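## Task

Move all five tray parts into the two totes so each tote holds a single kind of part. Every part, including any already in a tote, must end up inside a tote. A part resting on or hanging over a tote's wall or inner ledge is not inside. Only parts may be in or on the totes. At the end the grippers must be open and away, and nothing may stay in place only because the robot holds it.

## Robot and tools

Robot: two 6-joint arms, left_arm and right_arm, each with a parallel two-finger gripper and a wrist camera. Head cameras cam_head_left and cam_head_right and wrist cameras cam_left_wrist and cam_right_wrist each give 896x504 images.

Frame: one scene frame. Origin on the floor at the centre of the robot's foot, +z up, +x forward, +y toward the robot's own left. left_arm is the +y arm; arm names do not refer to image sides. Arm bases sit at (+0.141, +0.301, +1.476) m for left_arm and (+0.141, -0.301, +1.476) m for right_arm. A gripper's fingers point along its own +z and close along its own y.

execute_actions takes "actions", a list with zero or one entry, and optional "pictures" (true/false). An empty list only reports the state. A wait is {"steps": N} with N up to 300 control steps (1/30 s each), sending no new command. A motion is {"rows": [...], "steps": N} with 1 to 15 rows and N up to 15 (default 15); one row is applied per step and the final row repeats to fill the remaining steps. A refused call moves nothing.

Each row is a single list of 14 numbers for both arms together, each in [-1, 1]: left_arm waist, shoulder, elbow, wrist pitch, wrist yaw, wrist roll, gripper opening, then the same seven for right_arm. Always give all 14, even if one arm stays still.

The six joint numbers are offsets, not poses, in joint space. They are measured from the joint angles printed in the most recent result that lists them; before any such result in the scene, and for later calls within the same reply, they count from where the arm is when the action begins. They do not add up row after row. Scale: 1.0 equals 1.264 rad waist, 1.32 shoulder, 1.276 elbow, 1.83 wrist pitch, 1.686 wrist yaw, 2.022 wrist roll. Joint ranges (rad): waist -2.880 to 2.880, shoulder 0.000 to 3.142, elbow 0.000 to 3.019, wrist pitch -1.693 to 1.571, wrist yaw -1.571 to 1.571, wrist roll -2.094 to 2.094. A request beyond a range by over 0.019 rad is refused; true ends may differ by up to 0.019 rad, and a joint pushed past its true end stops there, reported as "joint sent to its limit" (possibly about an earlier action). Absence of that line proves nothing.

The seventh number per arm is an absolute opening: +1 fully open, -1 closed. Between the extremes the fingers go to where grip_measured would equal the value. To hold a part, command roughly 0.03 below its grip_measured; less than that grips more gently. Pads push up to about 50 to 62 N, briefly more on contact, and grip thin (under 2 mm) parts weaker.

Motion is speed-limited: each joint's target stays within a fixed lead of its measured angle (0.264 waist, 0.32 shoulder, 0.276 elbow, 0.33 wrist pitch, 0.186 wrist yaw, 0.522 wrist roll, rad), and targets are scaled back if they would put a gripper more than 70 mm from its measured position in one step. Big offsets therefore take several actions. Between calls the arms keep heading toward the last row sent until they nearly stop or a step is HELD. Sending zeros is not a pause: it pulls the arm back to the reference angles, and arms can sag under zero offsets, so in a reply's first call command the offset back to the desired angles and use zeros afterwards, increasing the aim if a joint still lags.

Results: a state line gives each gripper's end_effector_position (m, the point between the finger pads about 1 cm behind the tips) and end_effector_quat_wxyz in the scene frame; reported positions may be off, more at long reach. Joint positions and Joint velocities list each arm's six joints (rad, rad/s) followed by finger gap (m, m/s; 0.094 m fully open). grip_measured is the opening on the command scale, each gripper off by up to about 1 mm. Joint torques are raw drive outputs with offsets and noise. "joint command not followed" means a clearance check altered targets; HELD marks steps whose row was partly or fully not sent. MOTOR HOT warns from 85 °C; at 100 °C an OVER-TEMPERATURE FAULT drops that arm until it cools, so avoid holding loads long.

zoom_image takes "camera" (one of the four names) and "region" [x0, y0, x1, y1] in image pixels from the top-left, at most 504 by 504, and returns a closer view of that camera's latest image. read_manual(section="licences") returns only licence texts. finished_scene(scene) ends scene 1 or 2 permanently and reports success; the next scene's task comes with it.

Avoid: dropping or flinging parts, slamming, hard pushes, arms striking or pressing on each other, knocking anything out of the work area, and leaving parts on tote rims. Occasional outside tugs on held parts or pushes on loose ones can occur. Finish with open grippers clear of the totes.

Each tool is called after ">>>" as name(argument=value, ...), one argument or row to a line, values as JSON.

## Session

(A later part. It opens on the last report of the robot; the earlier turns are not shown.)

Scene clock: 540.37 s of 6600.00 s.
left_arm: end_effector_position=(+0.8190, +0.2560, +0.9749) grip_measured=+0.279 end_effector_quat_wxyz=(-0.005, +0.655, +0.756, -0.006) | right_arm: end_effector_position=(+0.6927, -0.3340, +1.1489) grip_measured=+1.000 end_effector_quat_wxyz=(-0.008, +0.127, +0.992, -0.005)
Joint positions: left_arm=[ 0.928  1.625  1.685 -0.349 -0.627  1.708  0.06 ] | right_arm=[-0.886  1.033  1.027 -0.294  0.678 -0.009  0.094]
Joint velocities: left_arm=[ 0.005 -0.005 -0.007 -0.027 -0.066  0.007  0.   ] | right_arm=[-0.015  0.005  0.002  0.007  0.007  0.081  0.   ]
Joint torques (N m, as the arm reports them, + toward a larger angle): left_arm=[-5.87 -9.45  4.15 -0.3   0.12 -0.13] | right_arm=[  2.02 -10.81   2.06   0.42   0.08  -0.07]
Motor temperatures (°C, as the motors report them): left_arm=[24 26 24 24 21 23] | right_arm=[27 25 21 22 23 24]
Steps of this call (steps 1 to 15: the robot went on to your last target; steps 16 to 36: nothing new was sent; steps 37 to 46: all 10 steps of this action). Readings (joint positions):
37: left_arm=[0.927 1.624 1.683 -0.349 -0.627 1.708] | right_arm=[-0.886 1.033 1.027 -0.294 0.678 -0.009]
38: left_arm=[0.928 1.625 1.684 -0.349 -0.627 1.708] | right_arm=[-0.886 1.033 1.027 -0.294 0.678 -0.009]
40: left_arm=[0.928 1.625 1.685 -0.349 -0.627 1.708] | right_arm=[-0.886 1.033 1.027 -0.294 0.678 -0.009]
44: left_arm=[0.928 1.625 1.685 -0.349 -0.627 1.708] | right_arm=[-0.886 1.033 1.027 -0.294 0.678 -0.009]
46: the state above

>>> execute_actions(
  actions=[
    {"rows":[[0,0,0,0,0,0,0.4,0,0,0,0,0,0,1],[0,0,0,0,0,0,0.6,0,0,0,0,0,0,1],[0,0,0,0,0,0,0.8,0,0,0,0,0,0,1],[0,0,0,0,0,0,0.8,0,0,0,0,0,0,1],[0,0,0,0,0,0,0.8,0,0,0,0,0,0,1],[0,0,0,0,0,0,0.8,0,0,0,0,0,0,1],[-0.02,-0.02,-0.015,0,0,0,0.8,0,0,0,0,0,0,1],[-0.04,-0.045,-0.03,0,-0.01,0,0.8,0,0,0,0,0,0,1],[-0.06,-0.07,-0.05,0,-0.02,0,0.8,0,0,0,0,0,0,1],[-0.075,-0.09,-0.07,-0.004,-0.03,0,0.8,0,0,0,0,0,0,1],[-0.085,-0.11,-0.09,-0.006,-0.04,0,0.8,0,0,0,0,0,0,1]],"steps":15},
  ],
)

Scene clock: 543.07 s of 6600.00 s.
left_arm: end_effector_position=(+0.8145, +0.2413, +1.0347) grip_measured=+0.798 end_effector_quat_wxyz=(+0.003, +0.665, +0.747, -0.008) | right_arm: end_effector_position=(+0.6927, -0.3340, +1.1489) grip_measured=+1.000 end_effector_quat_wxyz=(-0.008, +0.127, +0.992, -0.005)
Joint positions: left_arm=[ 0.845  1.515  1.564 -0.351 -0.692  1.708  0.084] | right_arm=[-0.886  1.033  1.027 -0.294  0.678 -0.009  0.094]
Joint velocities: left_arm=[-0.386 -0.308 -0.007 -0.002  0.007  0.007  0.001] | right_arm=[ 0.005  0.005 -0.012 -0.022 -0.022 -0.037  0.   ]
Joint torques (N m, as the arm reports them, + toward a larger angle): left_arm=[ -9.29 -13.14   3.05  -0.7    0.    -0.13] | right_arm=[  1.88 -10.9    2.08   0.41   0.08  -0.07]
Motor temperatures (°C, as the motors report them): left_arm=[24 26 24 24 21 23] | right_arm=[27 25 21 22 23 24]
Steps of this call (steps 1 to 15: the robot went on to your last target; steps 16 to 66: nothing new was sent; steps 67 to 81: all 15 steps of this action). Readings (joint positions):
67: left_arm=[0.927 1.624 1.685 -0.349 -0.627 1.708] | right_arm=[-0.886 1.033 1.027 -0.294 0.678 -0.009]
68: left_arm=[0.927 1.624 1.685 -0.349 -0.627 1.708] | right_arm=[-0.886 1.033 1.027 -0.294 0.678 -0.009]
70: left_arm=[0.927 1.624 1.685 -0.349 -0.627 1.708] | right_arm=[-0.886 1.033 1.027 -0.294 0.678 -0.009]
74: left_arm=[0.925 1.620 1.677 -0.349 -0.634 1.708] | right_arm=[-0.886 1.033 1.027 -0.294 0.678 -0.009]
81: the state above

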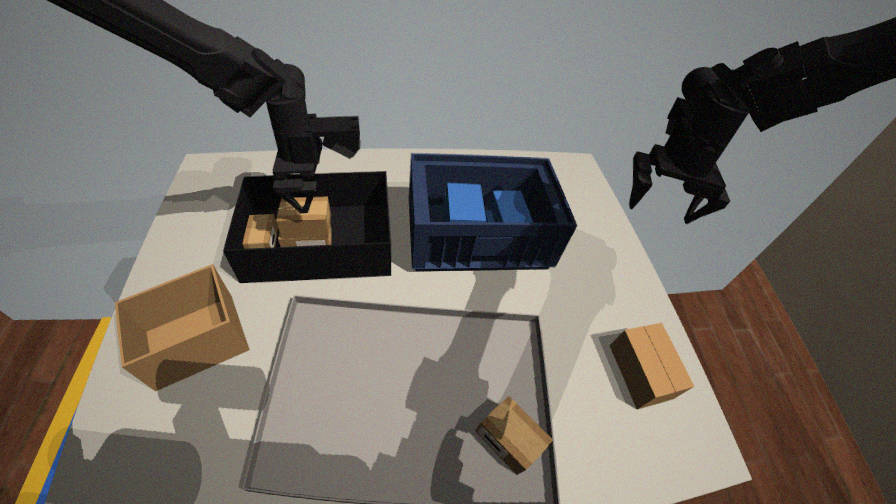

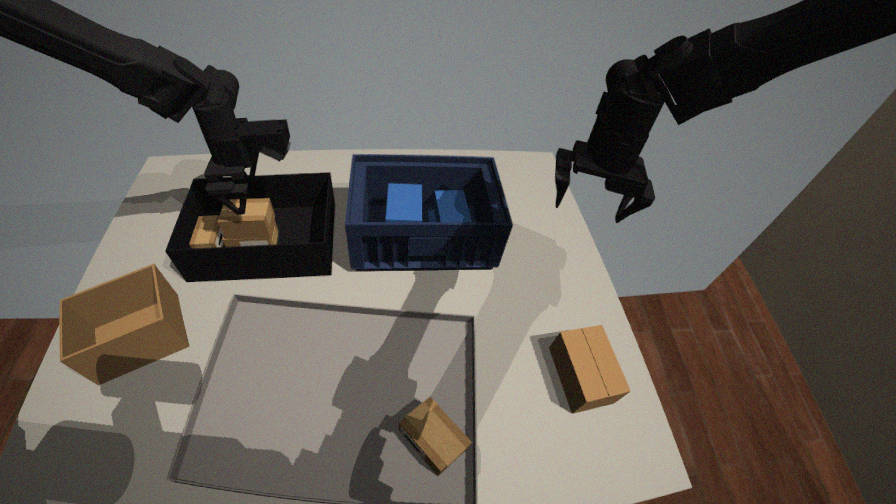

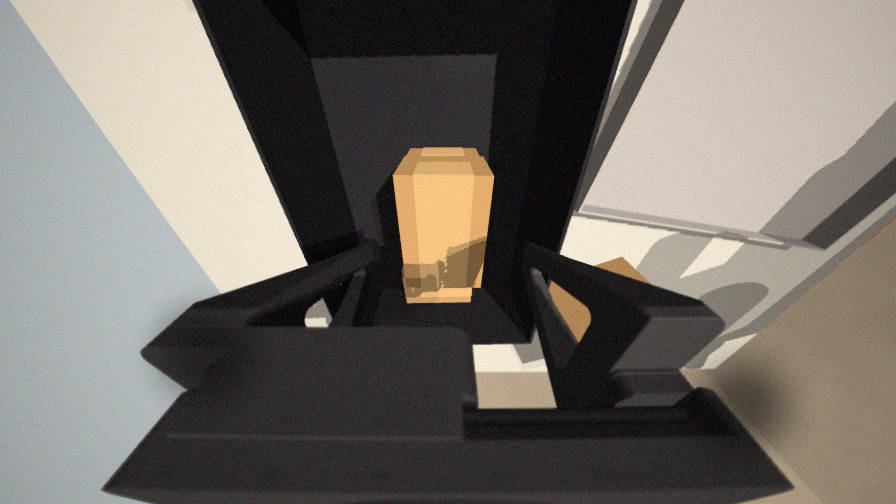

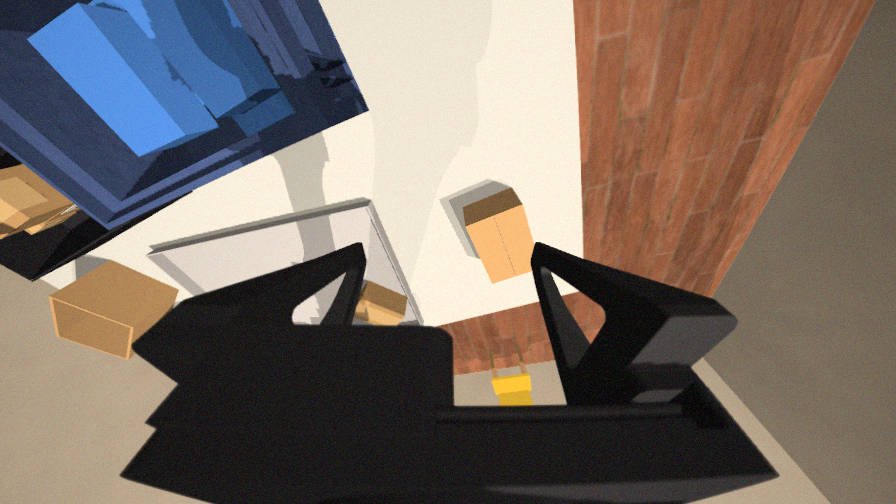

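>>> execute_actions(
  actions=[
    {"rows":[[-0.02,-0.03,-0.03,0.01,-0.008,-0.05,1,0,0,0,0,0,0,1],[-0.04,-0.055,-0.06,0.022,-0.016,-0.11,1,0,0,0,0,0,0,1],[-0.055,-0.08,-0.09,0.034,-0.024,-0.17,1,0,0,0,0,0,0,1],[-0.07,-0.095,-0.12,0.046,-0.032,-0.23,1,0,0,0,0,0,0,1],[-0.08,-0.106,-0.15,0.058,-0.04,-0.29,1,0,0,0,0,0,0,1],[-0.088,-0.106,-0.18,0.07,-0.048,-0.35,1,0,0,0,0,0,0,1],[-0.095,-0.106,-0.205,0.082,-0.056,-0.41,1,0,0,0,0,0,0,1],[-0.095,-0.106,-0.23,0.092,-0.063,-0.47,1,0,0,0,0,0,0,1],[-0.095,-0.106,-0.254,0.102,-0.069,-0.53,1,0,0,0,0,0,0,1],[-0.095,-0.106,-0.254,0.102,-0.069,-0.6,1,0,0,0,0,0,0,1]],"steps":15},
  ],
  pictures=false,
)

Scene clock: 550.40 s of 6600.00 s.
left_arm: end_effector_position=(+0.7313, +0.2016, +1.0951) grip_measured=+1.000 end_effector_quat_wxyz=(-0.005, +0.236, +0.972, -0.007) | right_arm: end_effector_position=(+0.6927, -0.3340, +1.1489) grip_measured=+1.000 end_effector_quat_wxyz=(-0.008, +0.127, +0.992, -0.005)
Joint positions: left_arm=[ 0.731  1.383  1.233 -0.194 -0.805  0.674  0.094] | right_arm=[-0.886  1.033  1.027 -0.294  0.678 -0.009  0.094]
Joint velocities: left_arm=[ 0.015  0.005 -0.002  0.076 -0.037 -1.106  0.   ] | right_arm=[-0.005 -0.005  0.007  0.007 -0.037 -0.007  0.   ]
Joint torques (N m, as the arm reports them, + toward a larger angle): left_arm=[ -8.96 -10.05   2.12   0.81   0.02  -0.28] | right_arm=[  1.96 -10.77   2.05   0.47   0.09  -0.08]
Motor temperatures (°C, as the motors report them): left_arm=[24 26 24 24 21 23] | right_arm=[27 25 21 22 23 24]
Steps of this call (steps 1 to 30: the robot went on to your last target; steps 31 to 90: nothing new was sent; then 3.83 s passed at rest; steps 91 to 105: all 15 steps of this action). Readings (joint positions):
91: left_arm=[0.820 1.475 1.561 -0.350 -0.697 1.695] | right_arm=[-0.886 1.033 1.027 -0.294 0.678 -0.009]
92: left_arm=[0.820 1.471 1.549 -0.342 -0.706 1.663] | right_arm=[-0.886 1.033 1.027 -0.294 0.678 -0.009]
94: left_arm=[0.815 1.449 1.490 -0.313 -0.732 1.548] | right_arm=[-0.886 1.033 1.027 -0.294 0.678 -0.009]
98: left_arm=[0.773 1.389 1.332 -0.242 -0.786 1.199] | right_arm=[-0.886 1.033 1.027 -0.294 0.678 -0.009]
105: the state above

>>> execute_actions(
  actions=[
    {"rows":[[-0.01,0.035,0,0.025,-0.005,-0.04,1,0,0,0,0,0,0,1],[-0.02,0.07,0,0.05,-0.01,-0.08,1,0,0,0,0,0,0,1],[-0.03,0.105,0,0.075,-0.015,-0.12,1,0,0,0,0,0,0,1],[-0.04,0.14,0,0.1,-0.02,-0.16,1,0,0,0,0,0,0,1],[-0.05,0.175,0.005,0.125,-0.025,-0.2,1,0,0,0,0,0,0,1],[-0.06,0.21,0.01,0.15,-0.03,-0.24,1,0,0,0,0,0,0,1],[-0.07,0.245,0.015,0.175,-0.035,-0.28,1,0,0,0,0,0,0,1],[-0.08,0.28,0.015,0.2,-0.04,-0.32,1,0,0,0,0,0,0,1],[-0.09,0.31,0.02,0.22,-0.045,-0.35,1,0,0,0,0,0,0,1],[-0.09,0.335,0.02,0.235,-0.05,-0.35,1,0,0,0,0,0,0,1]],"steps":15},
  ],
  pictures=false,
)

Scene clock: 553.80 s of 6600.00 s.
left_arm: end_effector_position=(+0.6353, +0.0452, +1.0154) grip_measured=+1.000 end_effector_quat_wxyz=(-0.003, -0.029, +1.000, +0.006) | right_arm: end_effector_position=(+0.6927, -0.3340, +1.1489) grip_measured=+1.000 end_effector_quat_wxyz=(-0.008, +0.127, +0.992, -0.005)
Joint positions: left_arm=[ 0.669  1.801  1.26   0.19  -0.885  0.121  0.094] | right_arm=[-0.886  1.033  1.027 -0.294  0.678 -0.009  0.094]
Joint velocities: left_arm=[-0.269  0.943 -0.002  0.379 -0.051 -0.974  0.   ] | right_arm=[ 0.005 -0.005 -0.002 -0.002 -0.022  0.037  0.   ]
Joint torques (N m, as the arm reports them, + toward a larger angle): left_arm=[-15.05  -9.57  -0.68   0.42  -0.15  -0.29] | right_arm=[  1.93 -10.84   2.09   0.46   0.09  -0.07]
Motor temperatures (°C, as the motors report them): left_arm=[24 26 24 24 21 23] | right_arm=[27 25 21 22 23 24]
Steps of this call (steps 1 to 30: the robot went on to your last target; steps 31 to 87: nothing new was sent; steps 88 to 102: all 15 steps of this action). Readings (joint positions):
88: left_arm=[0.731 1.385 1.233 -0.181 -0.809 0.520] | right_arm=[-0.886 1.033 1.027 -0.294 0.678 -0.009]
89: left_arm=[0.731 1.392 1.233 -0.167 -0.815 0.523] | right_arm=[-0.886 1.033 1.027 -0.294 0.678 -0.009]
91: left_arm=[0.729 1.425 1.240 -0.106 -0.830 0.492] | right_arm=[-0.886 1.033 1.027 -0.294 0.678 -0.009]
95: left_arm=[0.715 1.545 1.254 0.008 -0.853 0.374] | right_arm=[-0.886 1.033 1.027 -0.294 0.678 -0.009]
102: the state above

>>> execute_actions(
  actions=[
    {"rows":[[-0.01,0.04,0,0.025,-0.005,-0.1,1,0,0,0,0,0,0,1],[-0.02,0.07,0,0.045,-0.01,-0.15,1,0,0,0,0,0,0,1],[-0.03,0.1,0,0.065,-0.015,-0.2,1,0,0,0,0,0,0,1],[-0.04,0.13,0.005,0.085,-0.02,-0.25,1,0,0,0,0,0,0,1],[-0.05,0.16,0.01,0.105,-0.025,-0.3,1,0,0,0,0,0,0,1],[-0.06,0.19,0.01,0.125,-0.03,-0.34,1,0,0,0,0,0,0,1],[-0.07,0.22,0.015,0.145,-0.034,-0.38,1,0,0,0,0,0,0,1],[-0.08,0.245,0.015,0.16,-0.038,-0.415,1,0,0,0,0,0,0,1],[-0.085,0.265,0.02,0.17,-0.04,-0.415,1,0,0,0,0,0,0,1],[-0.09,0.28,0.02,0.18,-0.042,-0.415,1,0,0,0,0,0,0,1]],"steps":15},
  ],
  pictures=false,
)

Scene clock: 556.50 s of 6600.00 s.
left_arm: end_effector_position=(+0.4826, -0.0793, +0.9868) grip_measured=+1.000 end_effector_quat_wxyz=(+0.009, +0.351, -0.936, -0.012) | right_arm: end_effector_position=(+0.6927, -0.3340, +1.1489) grip_measured=+1.000 end_effector_quat_wxyz=(-0.008, +0.127, +0.992, -0.005)
Joint positions: left_arm=[ 0.603  2.188  1.288  0.486 -0.952 -0.603  0.094] | right_arm=[-0.886  1.033  1.027 -0.294  0.678 -0.009  0.094]
Joint velocities: left_arm=[-0.23   0.611 -0.046  0.032 -0.022 -0.74   0.   ] | right_arm=[-0.015 -0.005 -0.002  0.002  0.007 -0.007  0.   ]
Joint torques (N m, as the arm reports them, + toward a larger angle): left_arm=[-17.35  -7.86  -1.89   0.99  -0.19  -0.3 ] | right_arm=[  1.96 -10.82   2.04   0.41   0.08  -0.07]
Motor temperatures (°C, as the motors report them): left_arm=[24 26 24 24 21 23] | right_arm=[27 25 21 22 23 24]
Steps of this call (steps 1 to 30: the robot went on to your last target; steps 31 to 66: nothing new was sent; steps 67 to 81: all 15 steps of this action). Readings (joint positions):
67: left_arm=[0.632 1.826 1.259 0.221 -0.889 -0.024] | right_arm=[-0.886 1.033 1.027 -0.294 0.678 -0.009]
68: left_arm=[0.632 1.830 1.259 0.227 -0.895 -0.047] | right_arm=[-0.886 1.033 1.027 -0.294 0.678 -0.009]
70: left_arm=[0.632 1.856 1.265 0.274 -0.911 -0.137] | right_arm=[-0.886 1.033 1.027 -0.294 0.678 -0.009]
74: left_arm=[0.631 1.967 1.287 0.378 -0.935 -0.338] | right_arm=[-0.886 1.033 1.027 -0.294 0.678 -0.009]
81: the state above

>>> execute_actions(
  actions=[
    {"rows":[[-0.04,0.01,0,0.02,-0.005,-0.03,1,0,0,0,0,0,0,1],[-0.05,0.025,0,0.035,-0.008,-0.045,1,0,0,0,0,0,0,1],[-0.06,0.045,0,0.05,-0.012,-0.058,1,0,0,0,0,0,0,1],[-0.065,0.065,0,0.065,-0.015,-0.058,1,0,0,0,0,0,0,1],[-0.065,0.083,0,0.078,-0.015,-0.058,1,0,0,0,0,0,0,1]],"steps":15},
  ],
)

>>> execute_actions(
  actions=[
    {"steps":8},
  ],
)

Scene clock: 558.93 s of 6600.00 s.
left_arm: end_effector_position=(+0.4209, -0.1261, +1.0025) grip_measured=+1.000 end_effector_quat_wxyz=(+0.008, +0.386, -0.922, +0.002) | right_arm: end_effector_position=(+0.6927, -0.3340, +1.1489) grip_measured=+1.000 end_effector_quat_wxyz=(-0.008, +0.127, +0.992, -0.005)
Joint positions: left_arm=[ 0.549  2.326  1.29   0.606 -0.975 -0.704  0.094] | right_arm=[-0.886  1.033  1.027 -0.294  0.678 -0.009  0.094]
Joint velocities: left_arm=[-0.024 -0.015  0.007 -0.007 -0.022  0.022  0.   ] | right_arm=[-0.005 -0.015 -0.012  0.012 -0.037  0.051  0.   ]
Joint torques (N m, as the arm reports them, + toward a larger angle): left_arm=[-17.6   -4.71  -2.38   0.65  -0.11  -0.32] | right_arm=[  1.98 -10.89   2.03   0.41   0.08  -0.06]
Motor temperatures (°C, as the motors report them): left_arm=[25 26 24 24 21 23] | right_arm=[27 25 21 22 23 24]
Steps of this call (steps 1 to 30: the robot went on to your last target; steps 31 to 58: nothing new was sent; steps 59 to 73: all 15 steps of this action). Readings (joint positions):
59: left_arm=[0.575 2.168 1.286 0.504 -0.956 -0.699] | right_arm=[-0.886 1.033 1.027 -0.294 0.678 -0.009]
60: left_arm=[0.575 2.172 1.287 0.510 -0.960 -0.698] | right_arm=[-0.886 1.033 1.027 -0.294 0.678 -0.009]
62: left_arm=[0.573 2.192 1.291 0.546 -0.972 -0.700] | right_arm=[-0.886 1.033 1.027 -0.294 0.678 -0.009]
66: left_arm=[0.561 2.265 1.297 0.605 -0.975 -0.703] | right_arm=[-0.886 1.033 1.027 -0.294 0.678 -0.009]
73: the state above

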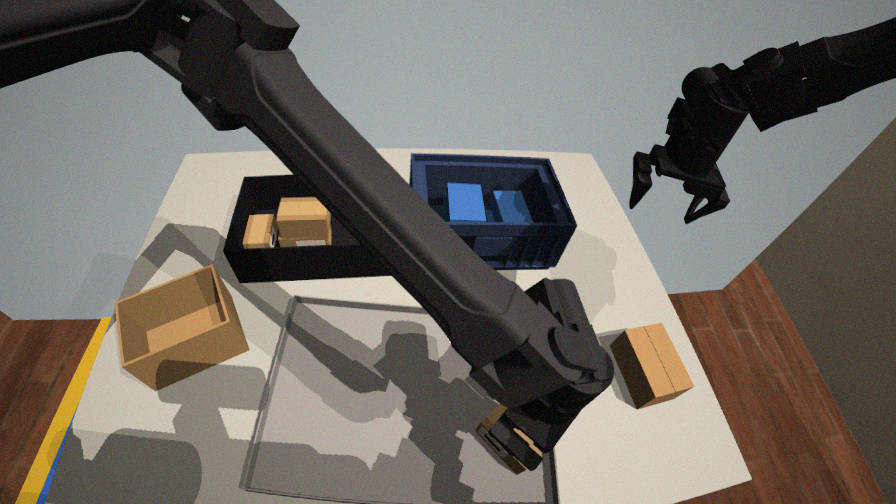

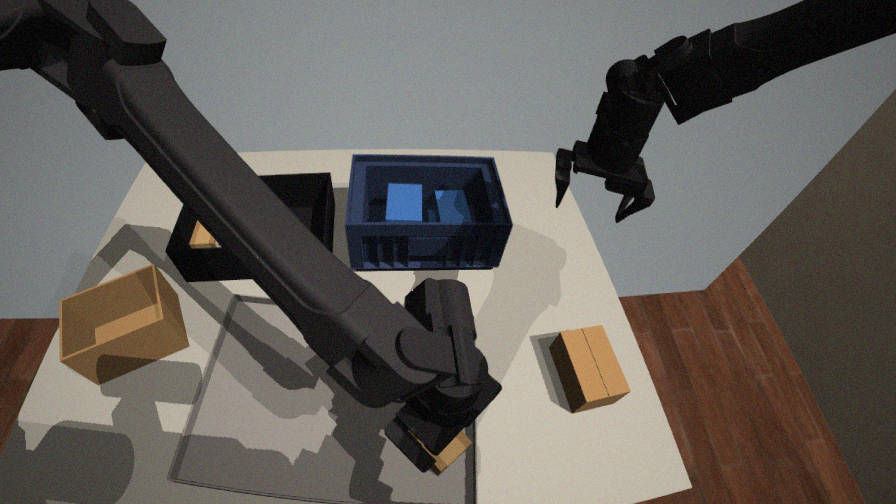

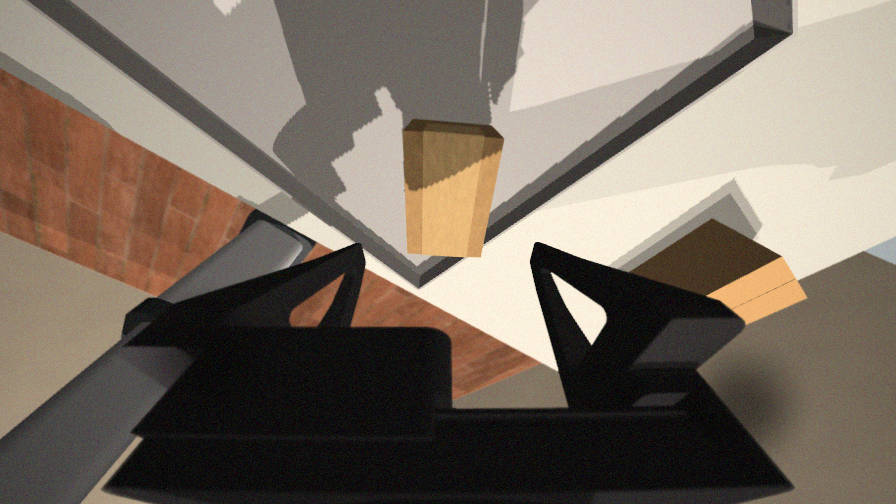

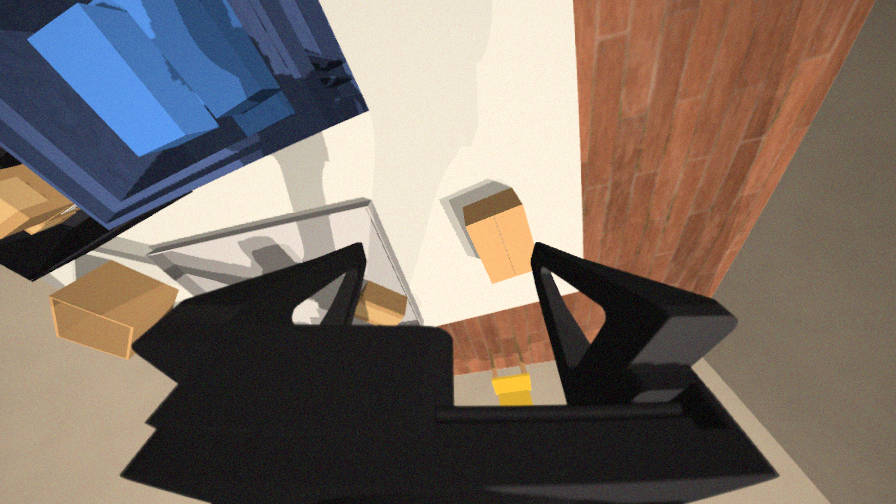

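Scene clock: 559.20 s of 6600.00 s.
left_arm: end_effector_position=(+0.4352, -0.1226, +1.0037) grip_measured=+1.000 end_effector_quat_wxyz=(+0.001, +0.396, -0.918, +0.004) | right_arm: end_effector_position=(+0.6927, -0.3340, +1.1489) grip_measured=+1.000 end_effector_quat_wxyz=(-0.008, +0.127, +0.992, -0.005)
Joint positions: left_arm=[ 0.549  2.305  1.29   0.61  -0.976 -0.705  0.094] | right_arm=[-0.886  1.033  1.027 -0.294  0.678 -0.009  0.094]
Joint velocities: left_arm=[-0.005 -0.034 -0.017  0.012 -0.037  0.007  0.   ] | right_arm=[-0.005 -0.015  0.007  0.007 -0.022 -0.037  0.   ]
Joint torques (N m, as the arm reports them, + toward a larger angle): left_arm=[-17.51  -3.51  -2.34   0.41  -0.12  -0.3 ] | right_arm=[  1.85 -10.71   2.02   0.39   0.09  -0.07]
Motor temperatures (°C, as the motors report them): left_arm=[25 26 24 24 21 23] | right_arm=[27 25 21 22 23 24]
Steps of this call (steps 1 to 8: the robot went on to your last target). Readings (joint positions):
1: left_arm=[0.549 2.324 1.290 0.606 -0.975 -0.704] | right_arm=[-0.886 1.033 1.027 -0.294 0.678 -0.009]
2: left_arm=[0.549 2.321 1.290 0.607 -0.976 -0.704] | right_arm=[-0.886 1.033 1.027 -0.294 0.678 -0.009]
4: left_arm=[0.549 2.315 1.290 0.608 -0.976 -0.704] | right_arm=[-0.886 1.033 1.027 -0.294 0.678 -0.009]
8: the state above

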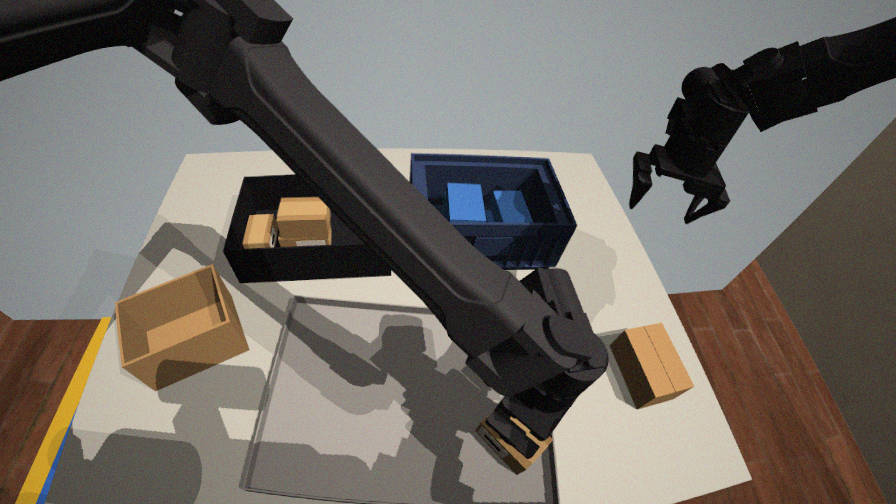

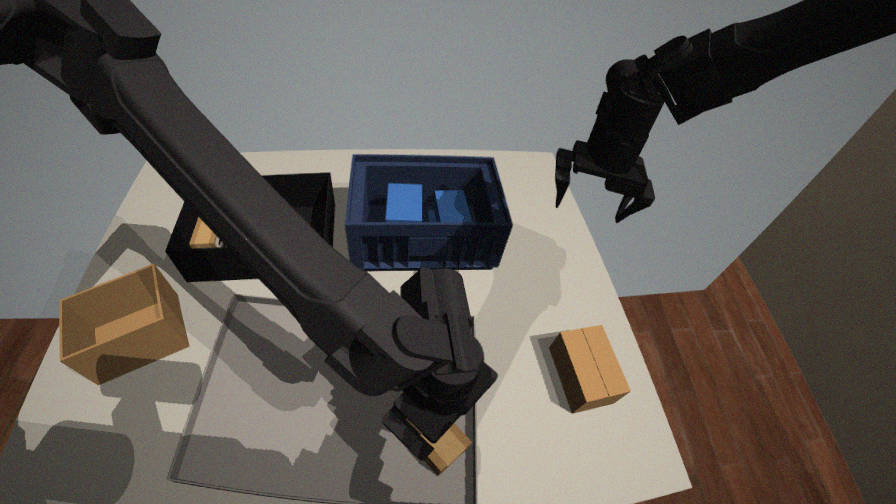

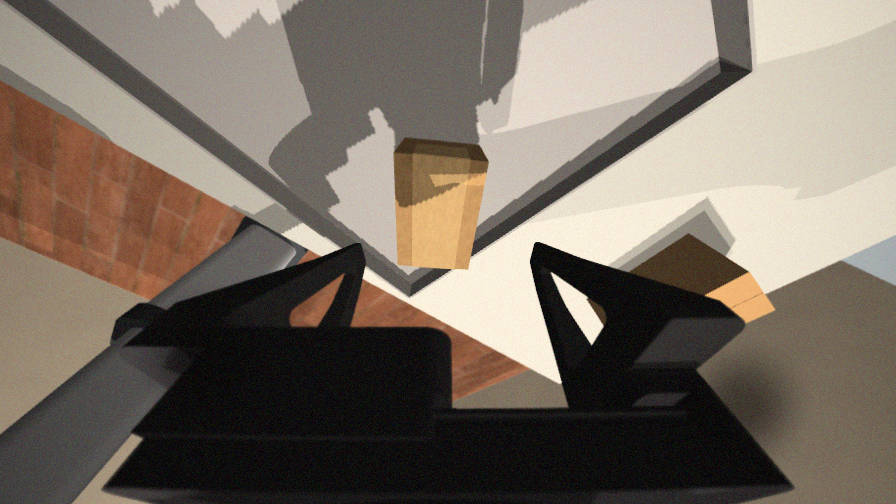

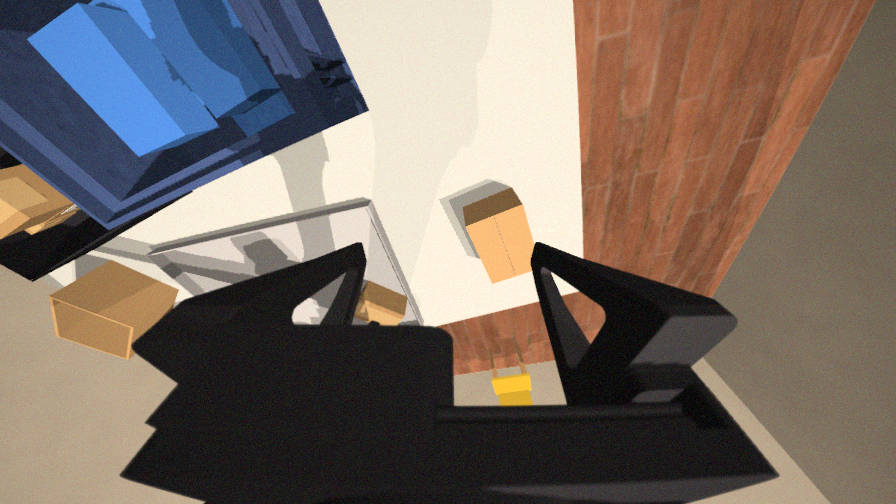

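>>> execute_actions(
  actions=[
    {"rows":[[0.005,0.008,0.02,0,0.008,0.02,1,0,0,0,0,0,0,1],[0.012,0.016,0.035,0.002,0.016,0.04,1,0,0,0,0,0,0,1],[0.02,0.025,0.05,0.004,0.024,0.06,1,0,0,0,0,0,0,1],[0.03,0.035,0.065,0.006,0.032,0.075,1,0,0,0,0,0,0,1],[0.04,0.045,0.08,0.008,0.04,0.075,1,0,0,0,0,0,0,1],[0.05,0.055,0.09,0.01,0.046,0.075,1,0,0,0,0,0,0,1],[0.058,0.065,0.098,0.01,0.05,0.075,1,0,0,0,0,0,0,1]],"steps":15},
  ],
)

Scene clock: 582.40 s of 6600.00 s.
left_arm: end_effector_position=(+0.4392, -0.1345, +0.9515) grip_measured=+1.000 end_effector_quat_wxyz=(-0.001, +0.360, -0.933, +0.017) | right_arm: end_effector_position=(+0.6927, -0.3340, +1.1489) grip_measured=+1.000 end_effector_quat_wxyz=(-0.008, +0.127, +0.992, -0.005)
Joint positions: left_arm=[ 0.611  2.388  1.418  0.612 -0.893 -0.576  0.094] | right_arm=[-0.886  1.033  1.027 -0.294  0.678 -0.009  0.094]
Joint velocities: left_arm=[ 0.054  0.054 -0.027  0.002  0.066 -0.037  0.   ] | right_arm=[-0.005  0.005  0.007  0.032  0.022 -0.037  0.   ]
Joint torques (N m, as the arm reports them, + toward a larger angle): left_arm=[-15.61  -3.15  -2.46   0.37   0.03   0.04] | right_arm=[  1.83 -10.88   2.04   0.4    0.09  -0.07]
Motor temperatures (°C, as the motors report them): left_arm=[26 25 24 24 21 23] | right_arm=[26 25 21 22 23 24]
Steps of this call (steps 1 to 30: the robot went on to your last target; steps 31 to 90: nothing new was sent; then 19.70 s passed at rest; steps 91 to 105: all 15 steps of this action). Readings (joint positions):
91: left_arm=[0.549 2.304 1.293 0.611 -0.972 -0.701] | right_arm=[-0.886 1.033 1.027 -0.294 0.678 -0.009]
92: left_arm=[0.549 2.306 1.299 0.611 -0.962 -0.691] | right_arm=[-0.886 1.033 1.027 -0.294 0.678 -0.009]
94: left_arm=[0.549 2.320 1.331 0.611 -0.937 -0.656] | right_arm=[-0.886 1.033 1.027 -0.294 0.678 -0.009]
98: left_arm=[0.566 2.361 1.407 0.612 -0.894 -0.603] | right_arm=[-0.886 1.033 1.027 -0.294 0.678 -0.009]
105: the state above

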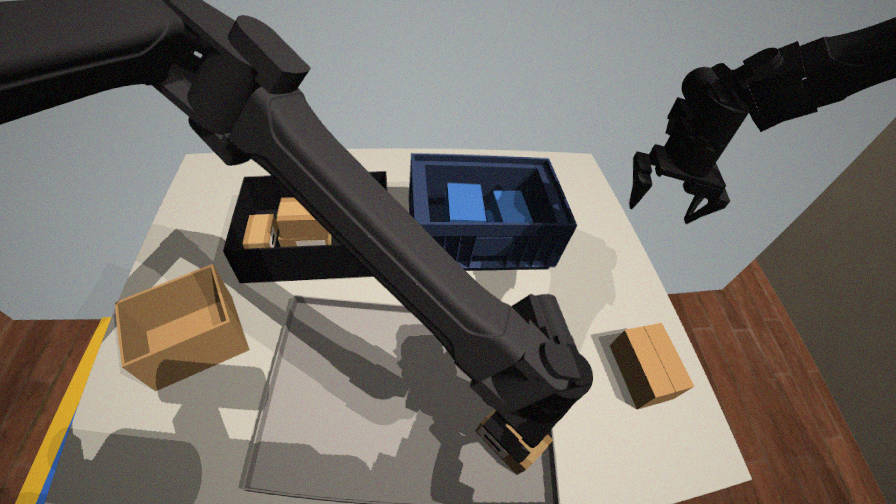

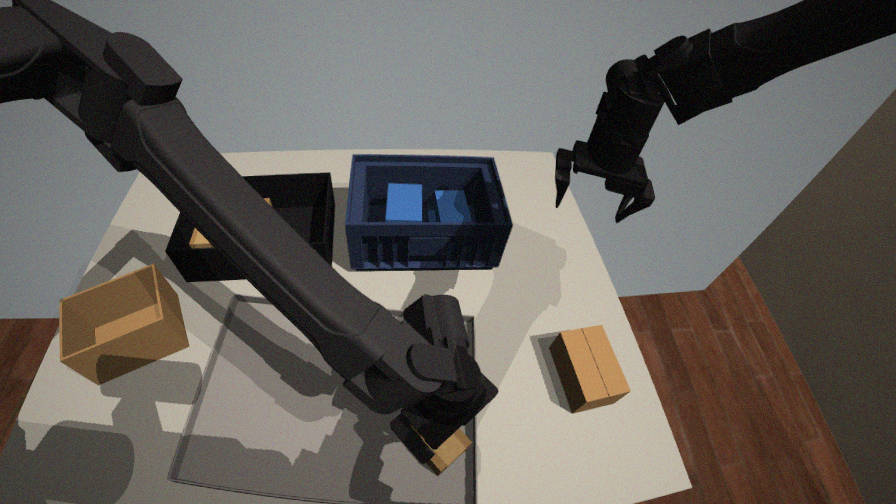

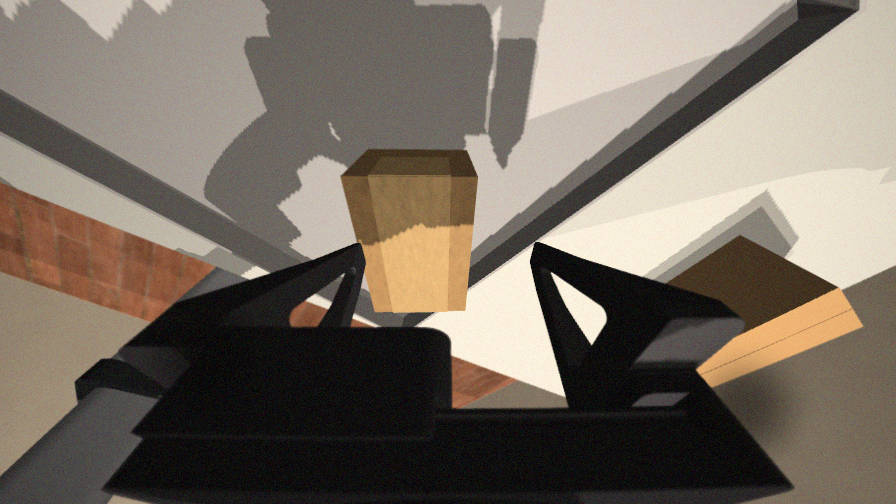

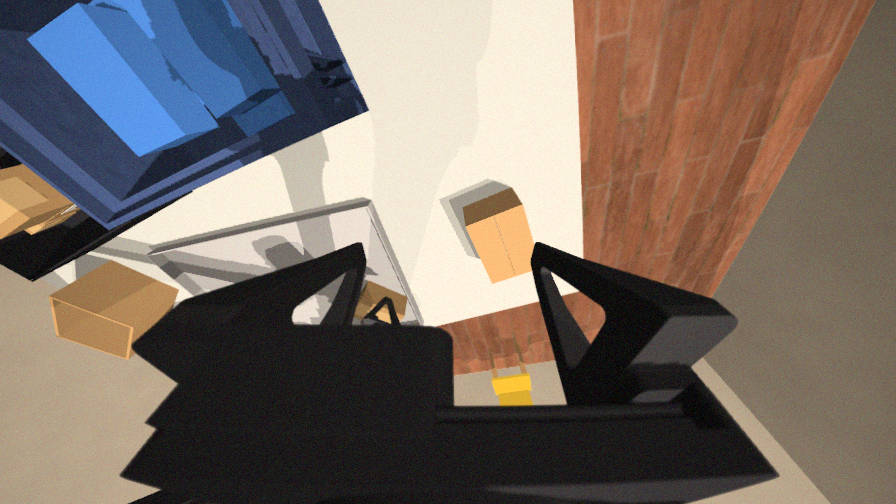

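>>> execute_actions(
  actions=[
    {"rows":[[0,0,-0.02,0.012,0,0,1,0,0,0,0,0,0,1],[0.004,0,-0.035,0.022,0,0,1,0,0,0,0,0,0,1],[0.008,0,-0.045,0.028,0,0,1,0,0,0,0,0,0,1]],"steps":12},
  ],
)

Scene clock: 588.20 s of 6600.00 s.
left_arm: end_effector_position=(+0.4229, -0.1290, +0.9567) grip_measured=+1.000 end_effector_quat_wxyz=(+0.003, +0.353, -0.935, +0.016) | right_arm: end_effector_position=(+0.6927, -0.3340, +1.1489) grip_measured=+1.000 end_effector_quat_wxyz=(-0.008, +0.127, +0.992, -0.005)
Joint positions: left_arm=[ 0.612  2.388  1.376  0.642 -0.893 -0.57   0.094] | right_arm=[-0.886  1.033  1.027 -0.294  0.678 -0.009  0.094]
Joint velocities: left_arm=[-0.015 -0.005  0.012  0.032 -0.007  0.066  0.   ] | right_arm=[-0.005 -0.015 -0.002  0.007 -0.066 -0.095  0.   ]
Joint torques (N m, as the arm reports them, + toward a larger angle): left_arm=[-15.2   -2.8   -3.71   0.51   0.01  -0.19] | right_arm=[  2.07 -10.93   2.07   0.41   0.08  -0.07]
Motor temperatures (°C, as the motors report them): left_arm=[26 25 24 24 21 23] | right_arm=[26 25 21 22 23 24]
Steps of this call (steps 1 to 15: the robot went on to your last target; steps 16 to 90: nothing new was sent; then 2.40 s passed at rest; steps 91 to 102: all 12 steps of this action). Readings (joint positions):
91: left_arm=[0.612 2.389 1.418 0.612 -0.893 -0.570] | right_arm=[-0.886 1.033 1.027 -0.294 0.678 -0.009]
92: left_arm=[0.612 2.389 1.415 0.617 -0.893 -0.570] | right_arm=[-0.886 1.033 1.027 -0.294 0.678 -0.009]
94: left_arm=[0.612 2.388 1.403 0.635 -0.893 -0.570] | right_arm=[-0.886 1.033 1.027 -0.294 0.678 -0.009]
98: left_arm=[0.612 2.388 1.380 0.642 -0.893 -0.570] | right_arm=[-0.886 1.033 1.027 -0.294 0.678 -0.009]
102: the state above

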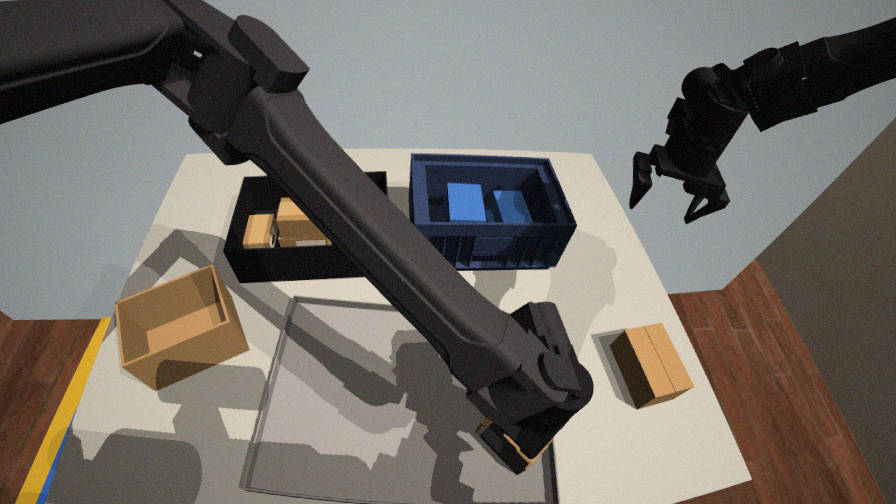

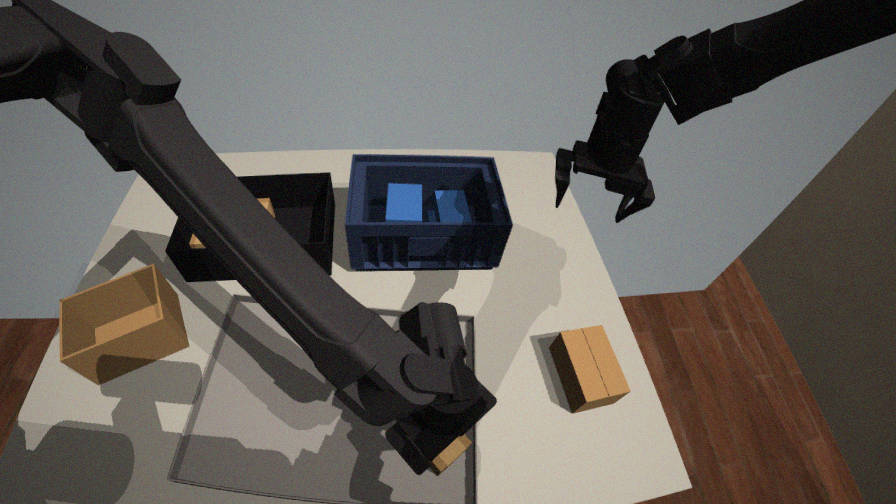

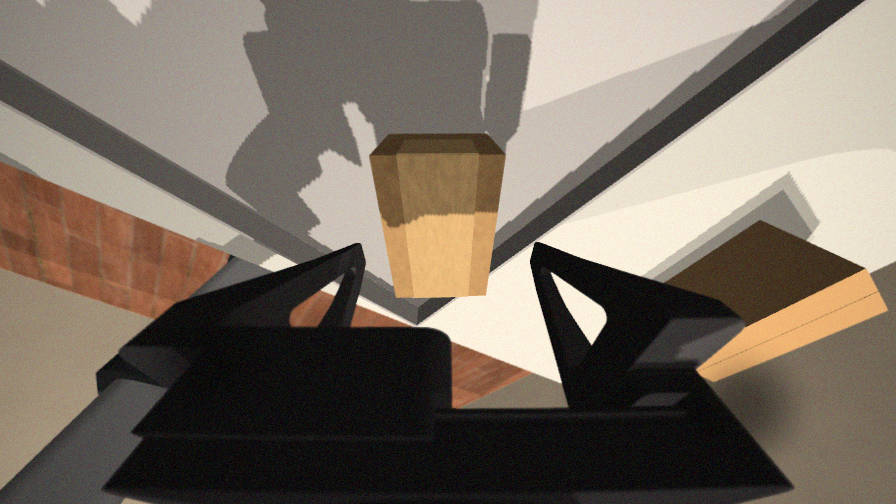

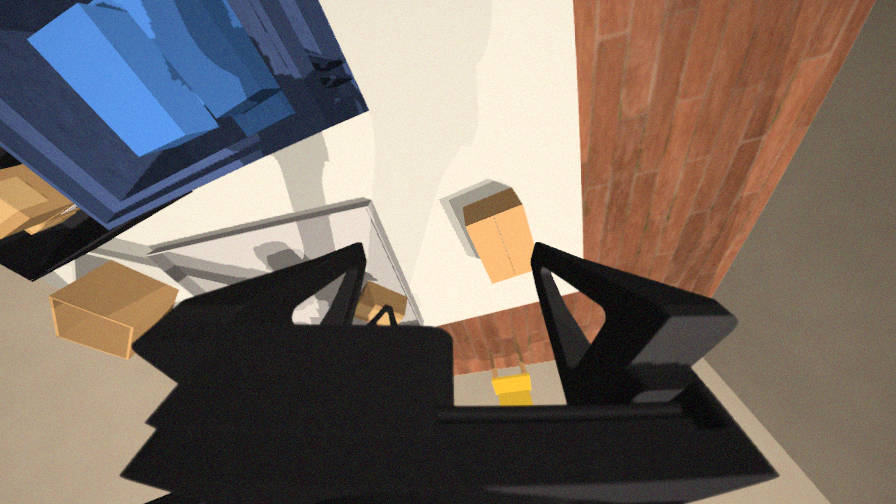

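>>> execute_actions(
  actions=[
    {"rows":[[0.006,0.005,0.015,0,0.006,0.005,1,0,0,0,0,0,0,1],[0.014,0.012,0.028,0,0.012,0.01,1,0,0,0,0,0,0,1],[0.022,0.019,0.04,0,0.018,0.015,1,0,0,0,0,0,0,1],[0.03,0.026,0.05,0,0.024,0.018,1,0,0,0,0,0,0,1],[0.037,0.032,0.057,0,0.029,0.018,1,0,0,0,0,0,0,1],[0.043,0.037,0.062,0,0.033,0.018,1,0,0,0,0,0,0,1]],"steps":15},
  ],
)

Scene clock: 594.70 s of 6600.00 s.
left_arm: end_effector_position=(+0.4327, -0.1421, +0.9493) grip_measured=+1.000 end_effector_quat_wxyz=(-0.003, +0.350, -0.936, +0.031) | right_arm: end_effector_position=(+0.6927, -0.3340, +1.1489) grip_measured=+1.000 end_effector_quat_wxyz=(-0.008, +0.127, +0.992, -0.005)
Joint positions: left_arm=[ 0.612  2.41   1.424  0.644 -0.866 -0.543  0.094] | right_arm=[-0.886  1.033  1.027 -0.294  0.678 -0.009  0.094]
Joint velocities: left_arm=[-0.034 -0.005 -0.007 -0.012 -0.007  0.037  0.   ] | right_arm=[-0.005  0.005 -0.002 -0.007 -0.007 -0.051  0.   ]
Joint torques (N m, as the arm reports them, + toward a larger angle): left_arm=[-11.93  -1.3    0.24  -0.3    1.19  -0.04] | right_arm=[  1.92 -10.9    2.08   0.42   0.08  -0.08]
Motor temperatures (°C, as the motors report them): left_arm=[26 25 24 24 21 23] | right_arm=[26 25 21 22 23 24]
Steps of this call (steps 1 to 15: the robot went on to your last target; steps 16 to 90: nothing new was sent; then 3.00 s passed at rest; steps 91 to 105: all 15 steps of this action). Readings (joint positions):
91: left_arm=[0.612 2.388 1.378 0.644 -0.890 -0.570] | right_arm=[-0.886 1.033 1.027 -0.294 0.678 -0.009]
92: left_arm=[0.612 2.390 1.383 0.644 -0.883 -0.570] | right_arm=[-0.886 1.033 1.027 -0.294 0.678 -0.009]
94: left_arm=[0.612 2.400 1.407 0.644 -0.865 -0.564] | right_arm=[-0.886 1.033 1.027 -0.294 0.678 -0.009]
98: left_arm=[0.612 2.410 1.424 0.644 -0.866 -0.548] | right_arm=[-0.886 1.033 1.027 -0.294 0.678 -0.009]
105: the state above

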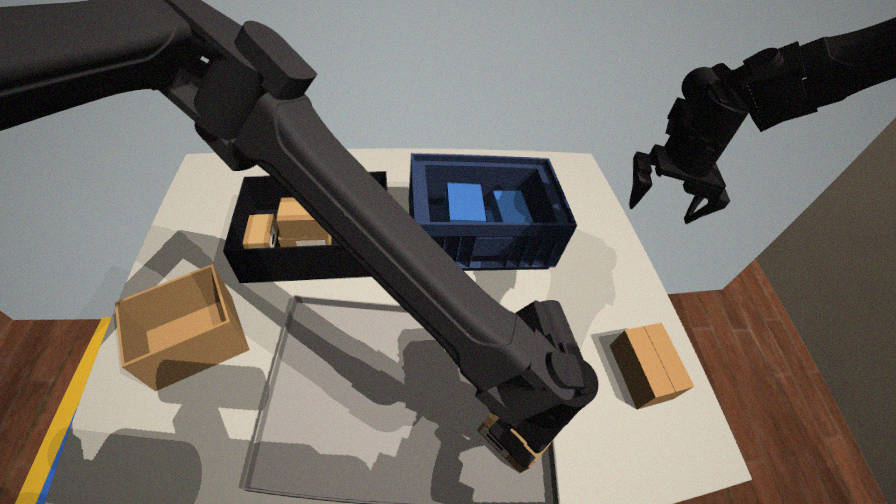

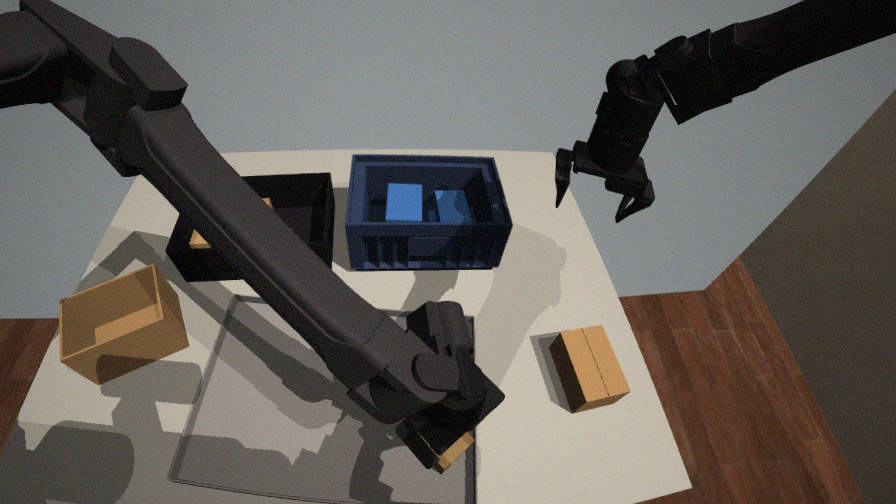

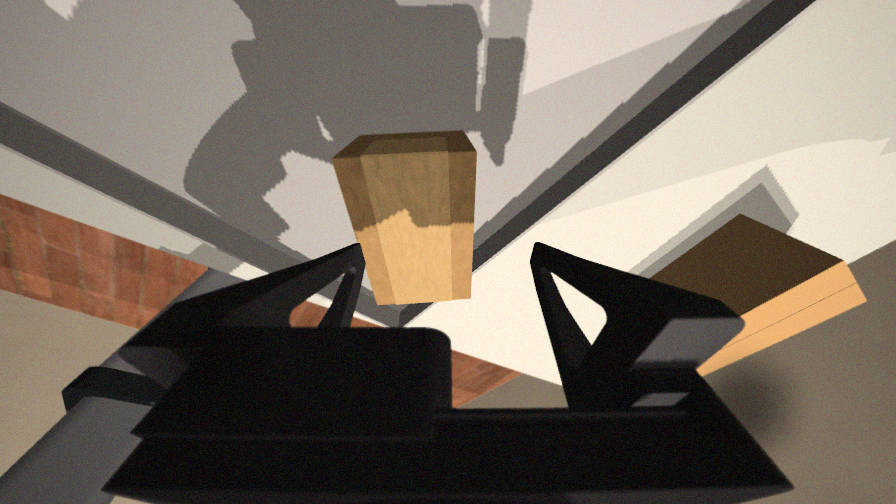

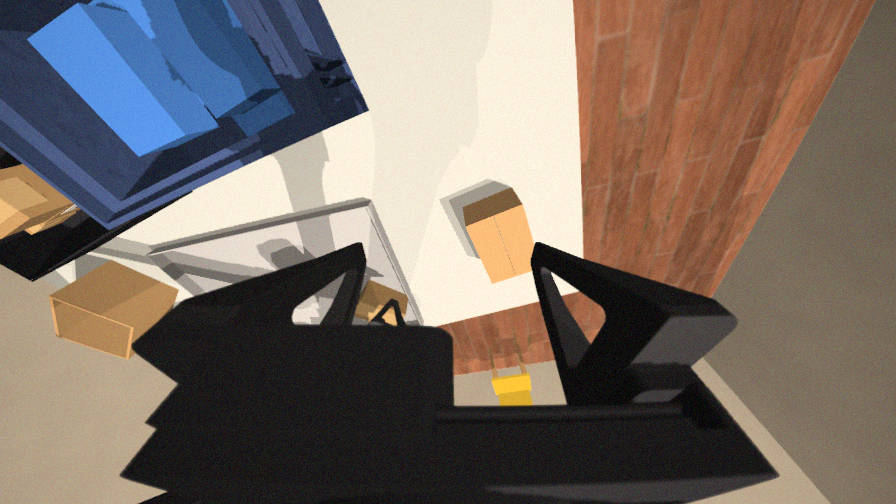

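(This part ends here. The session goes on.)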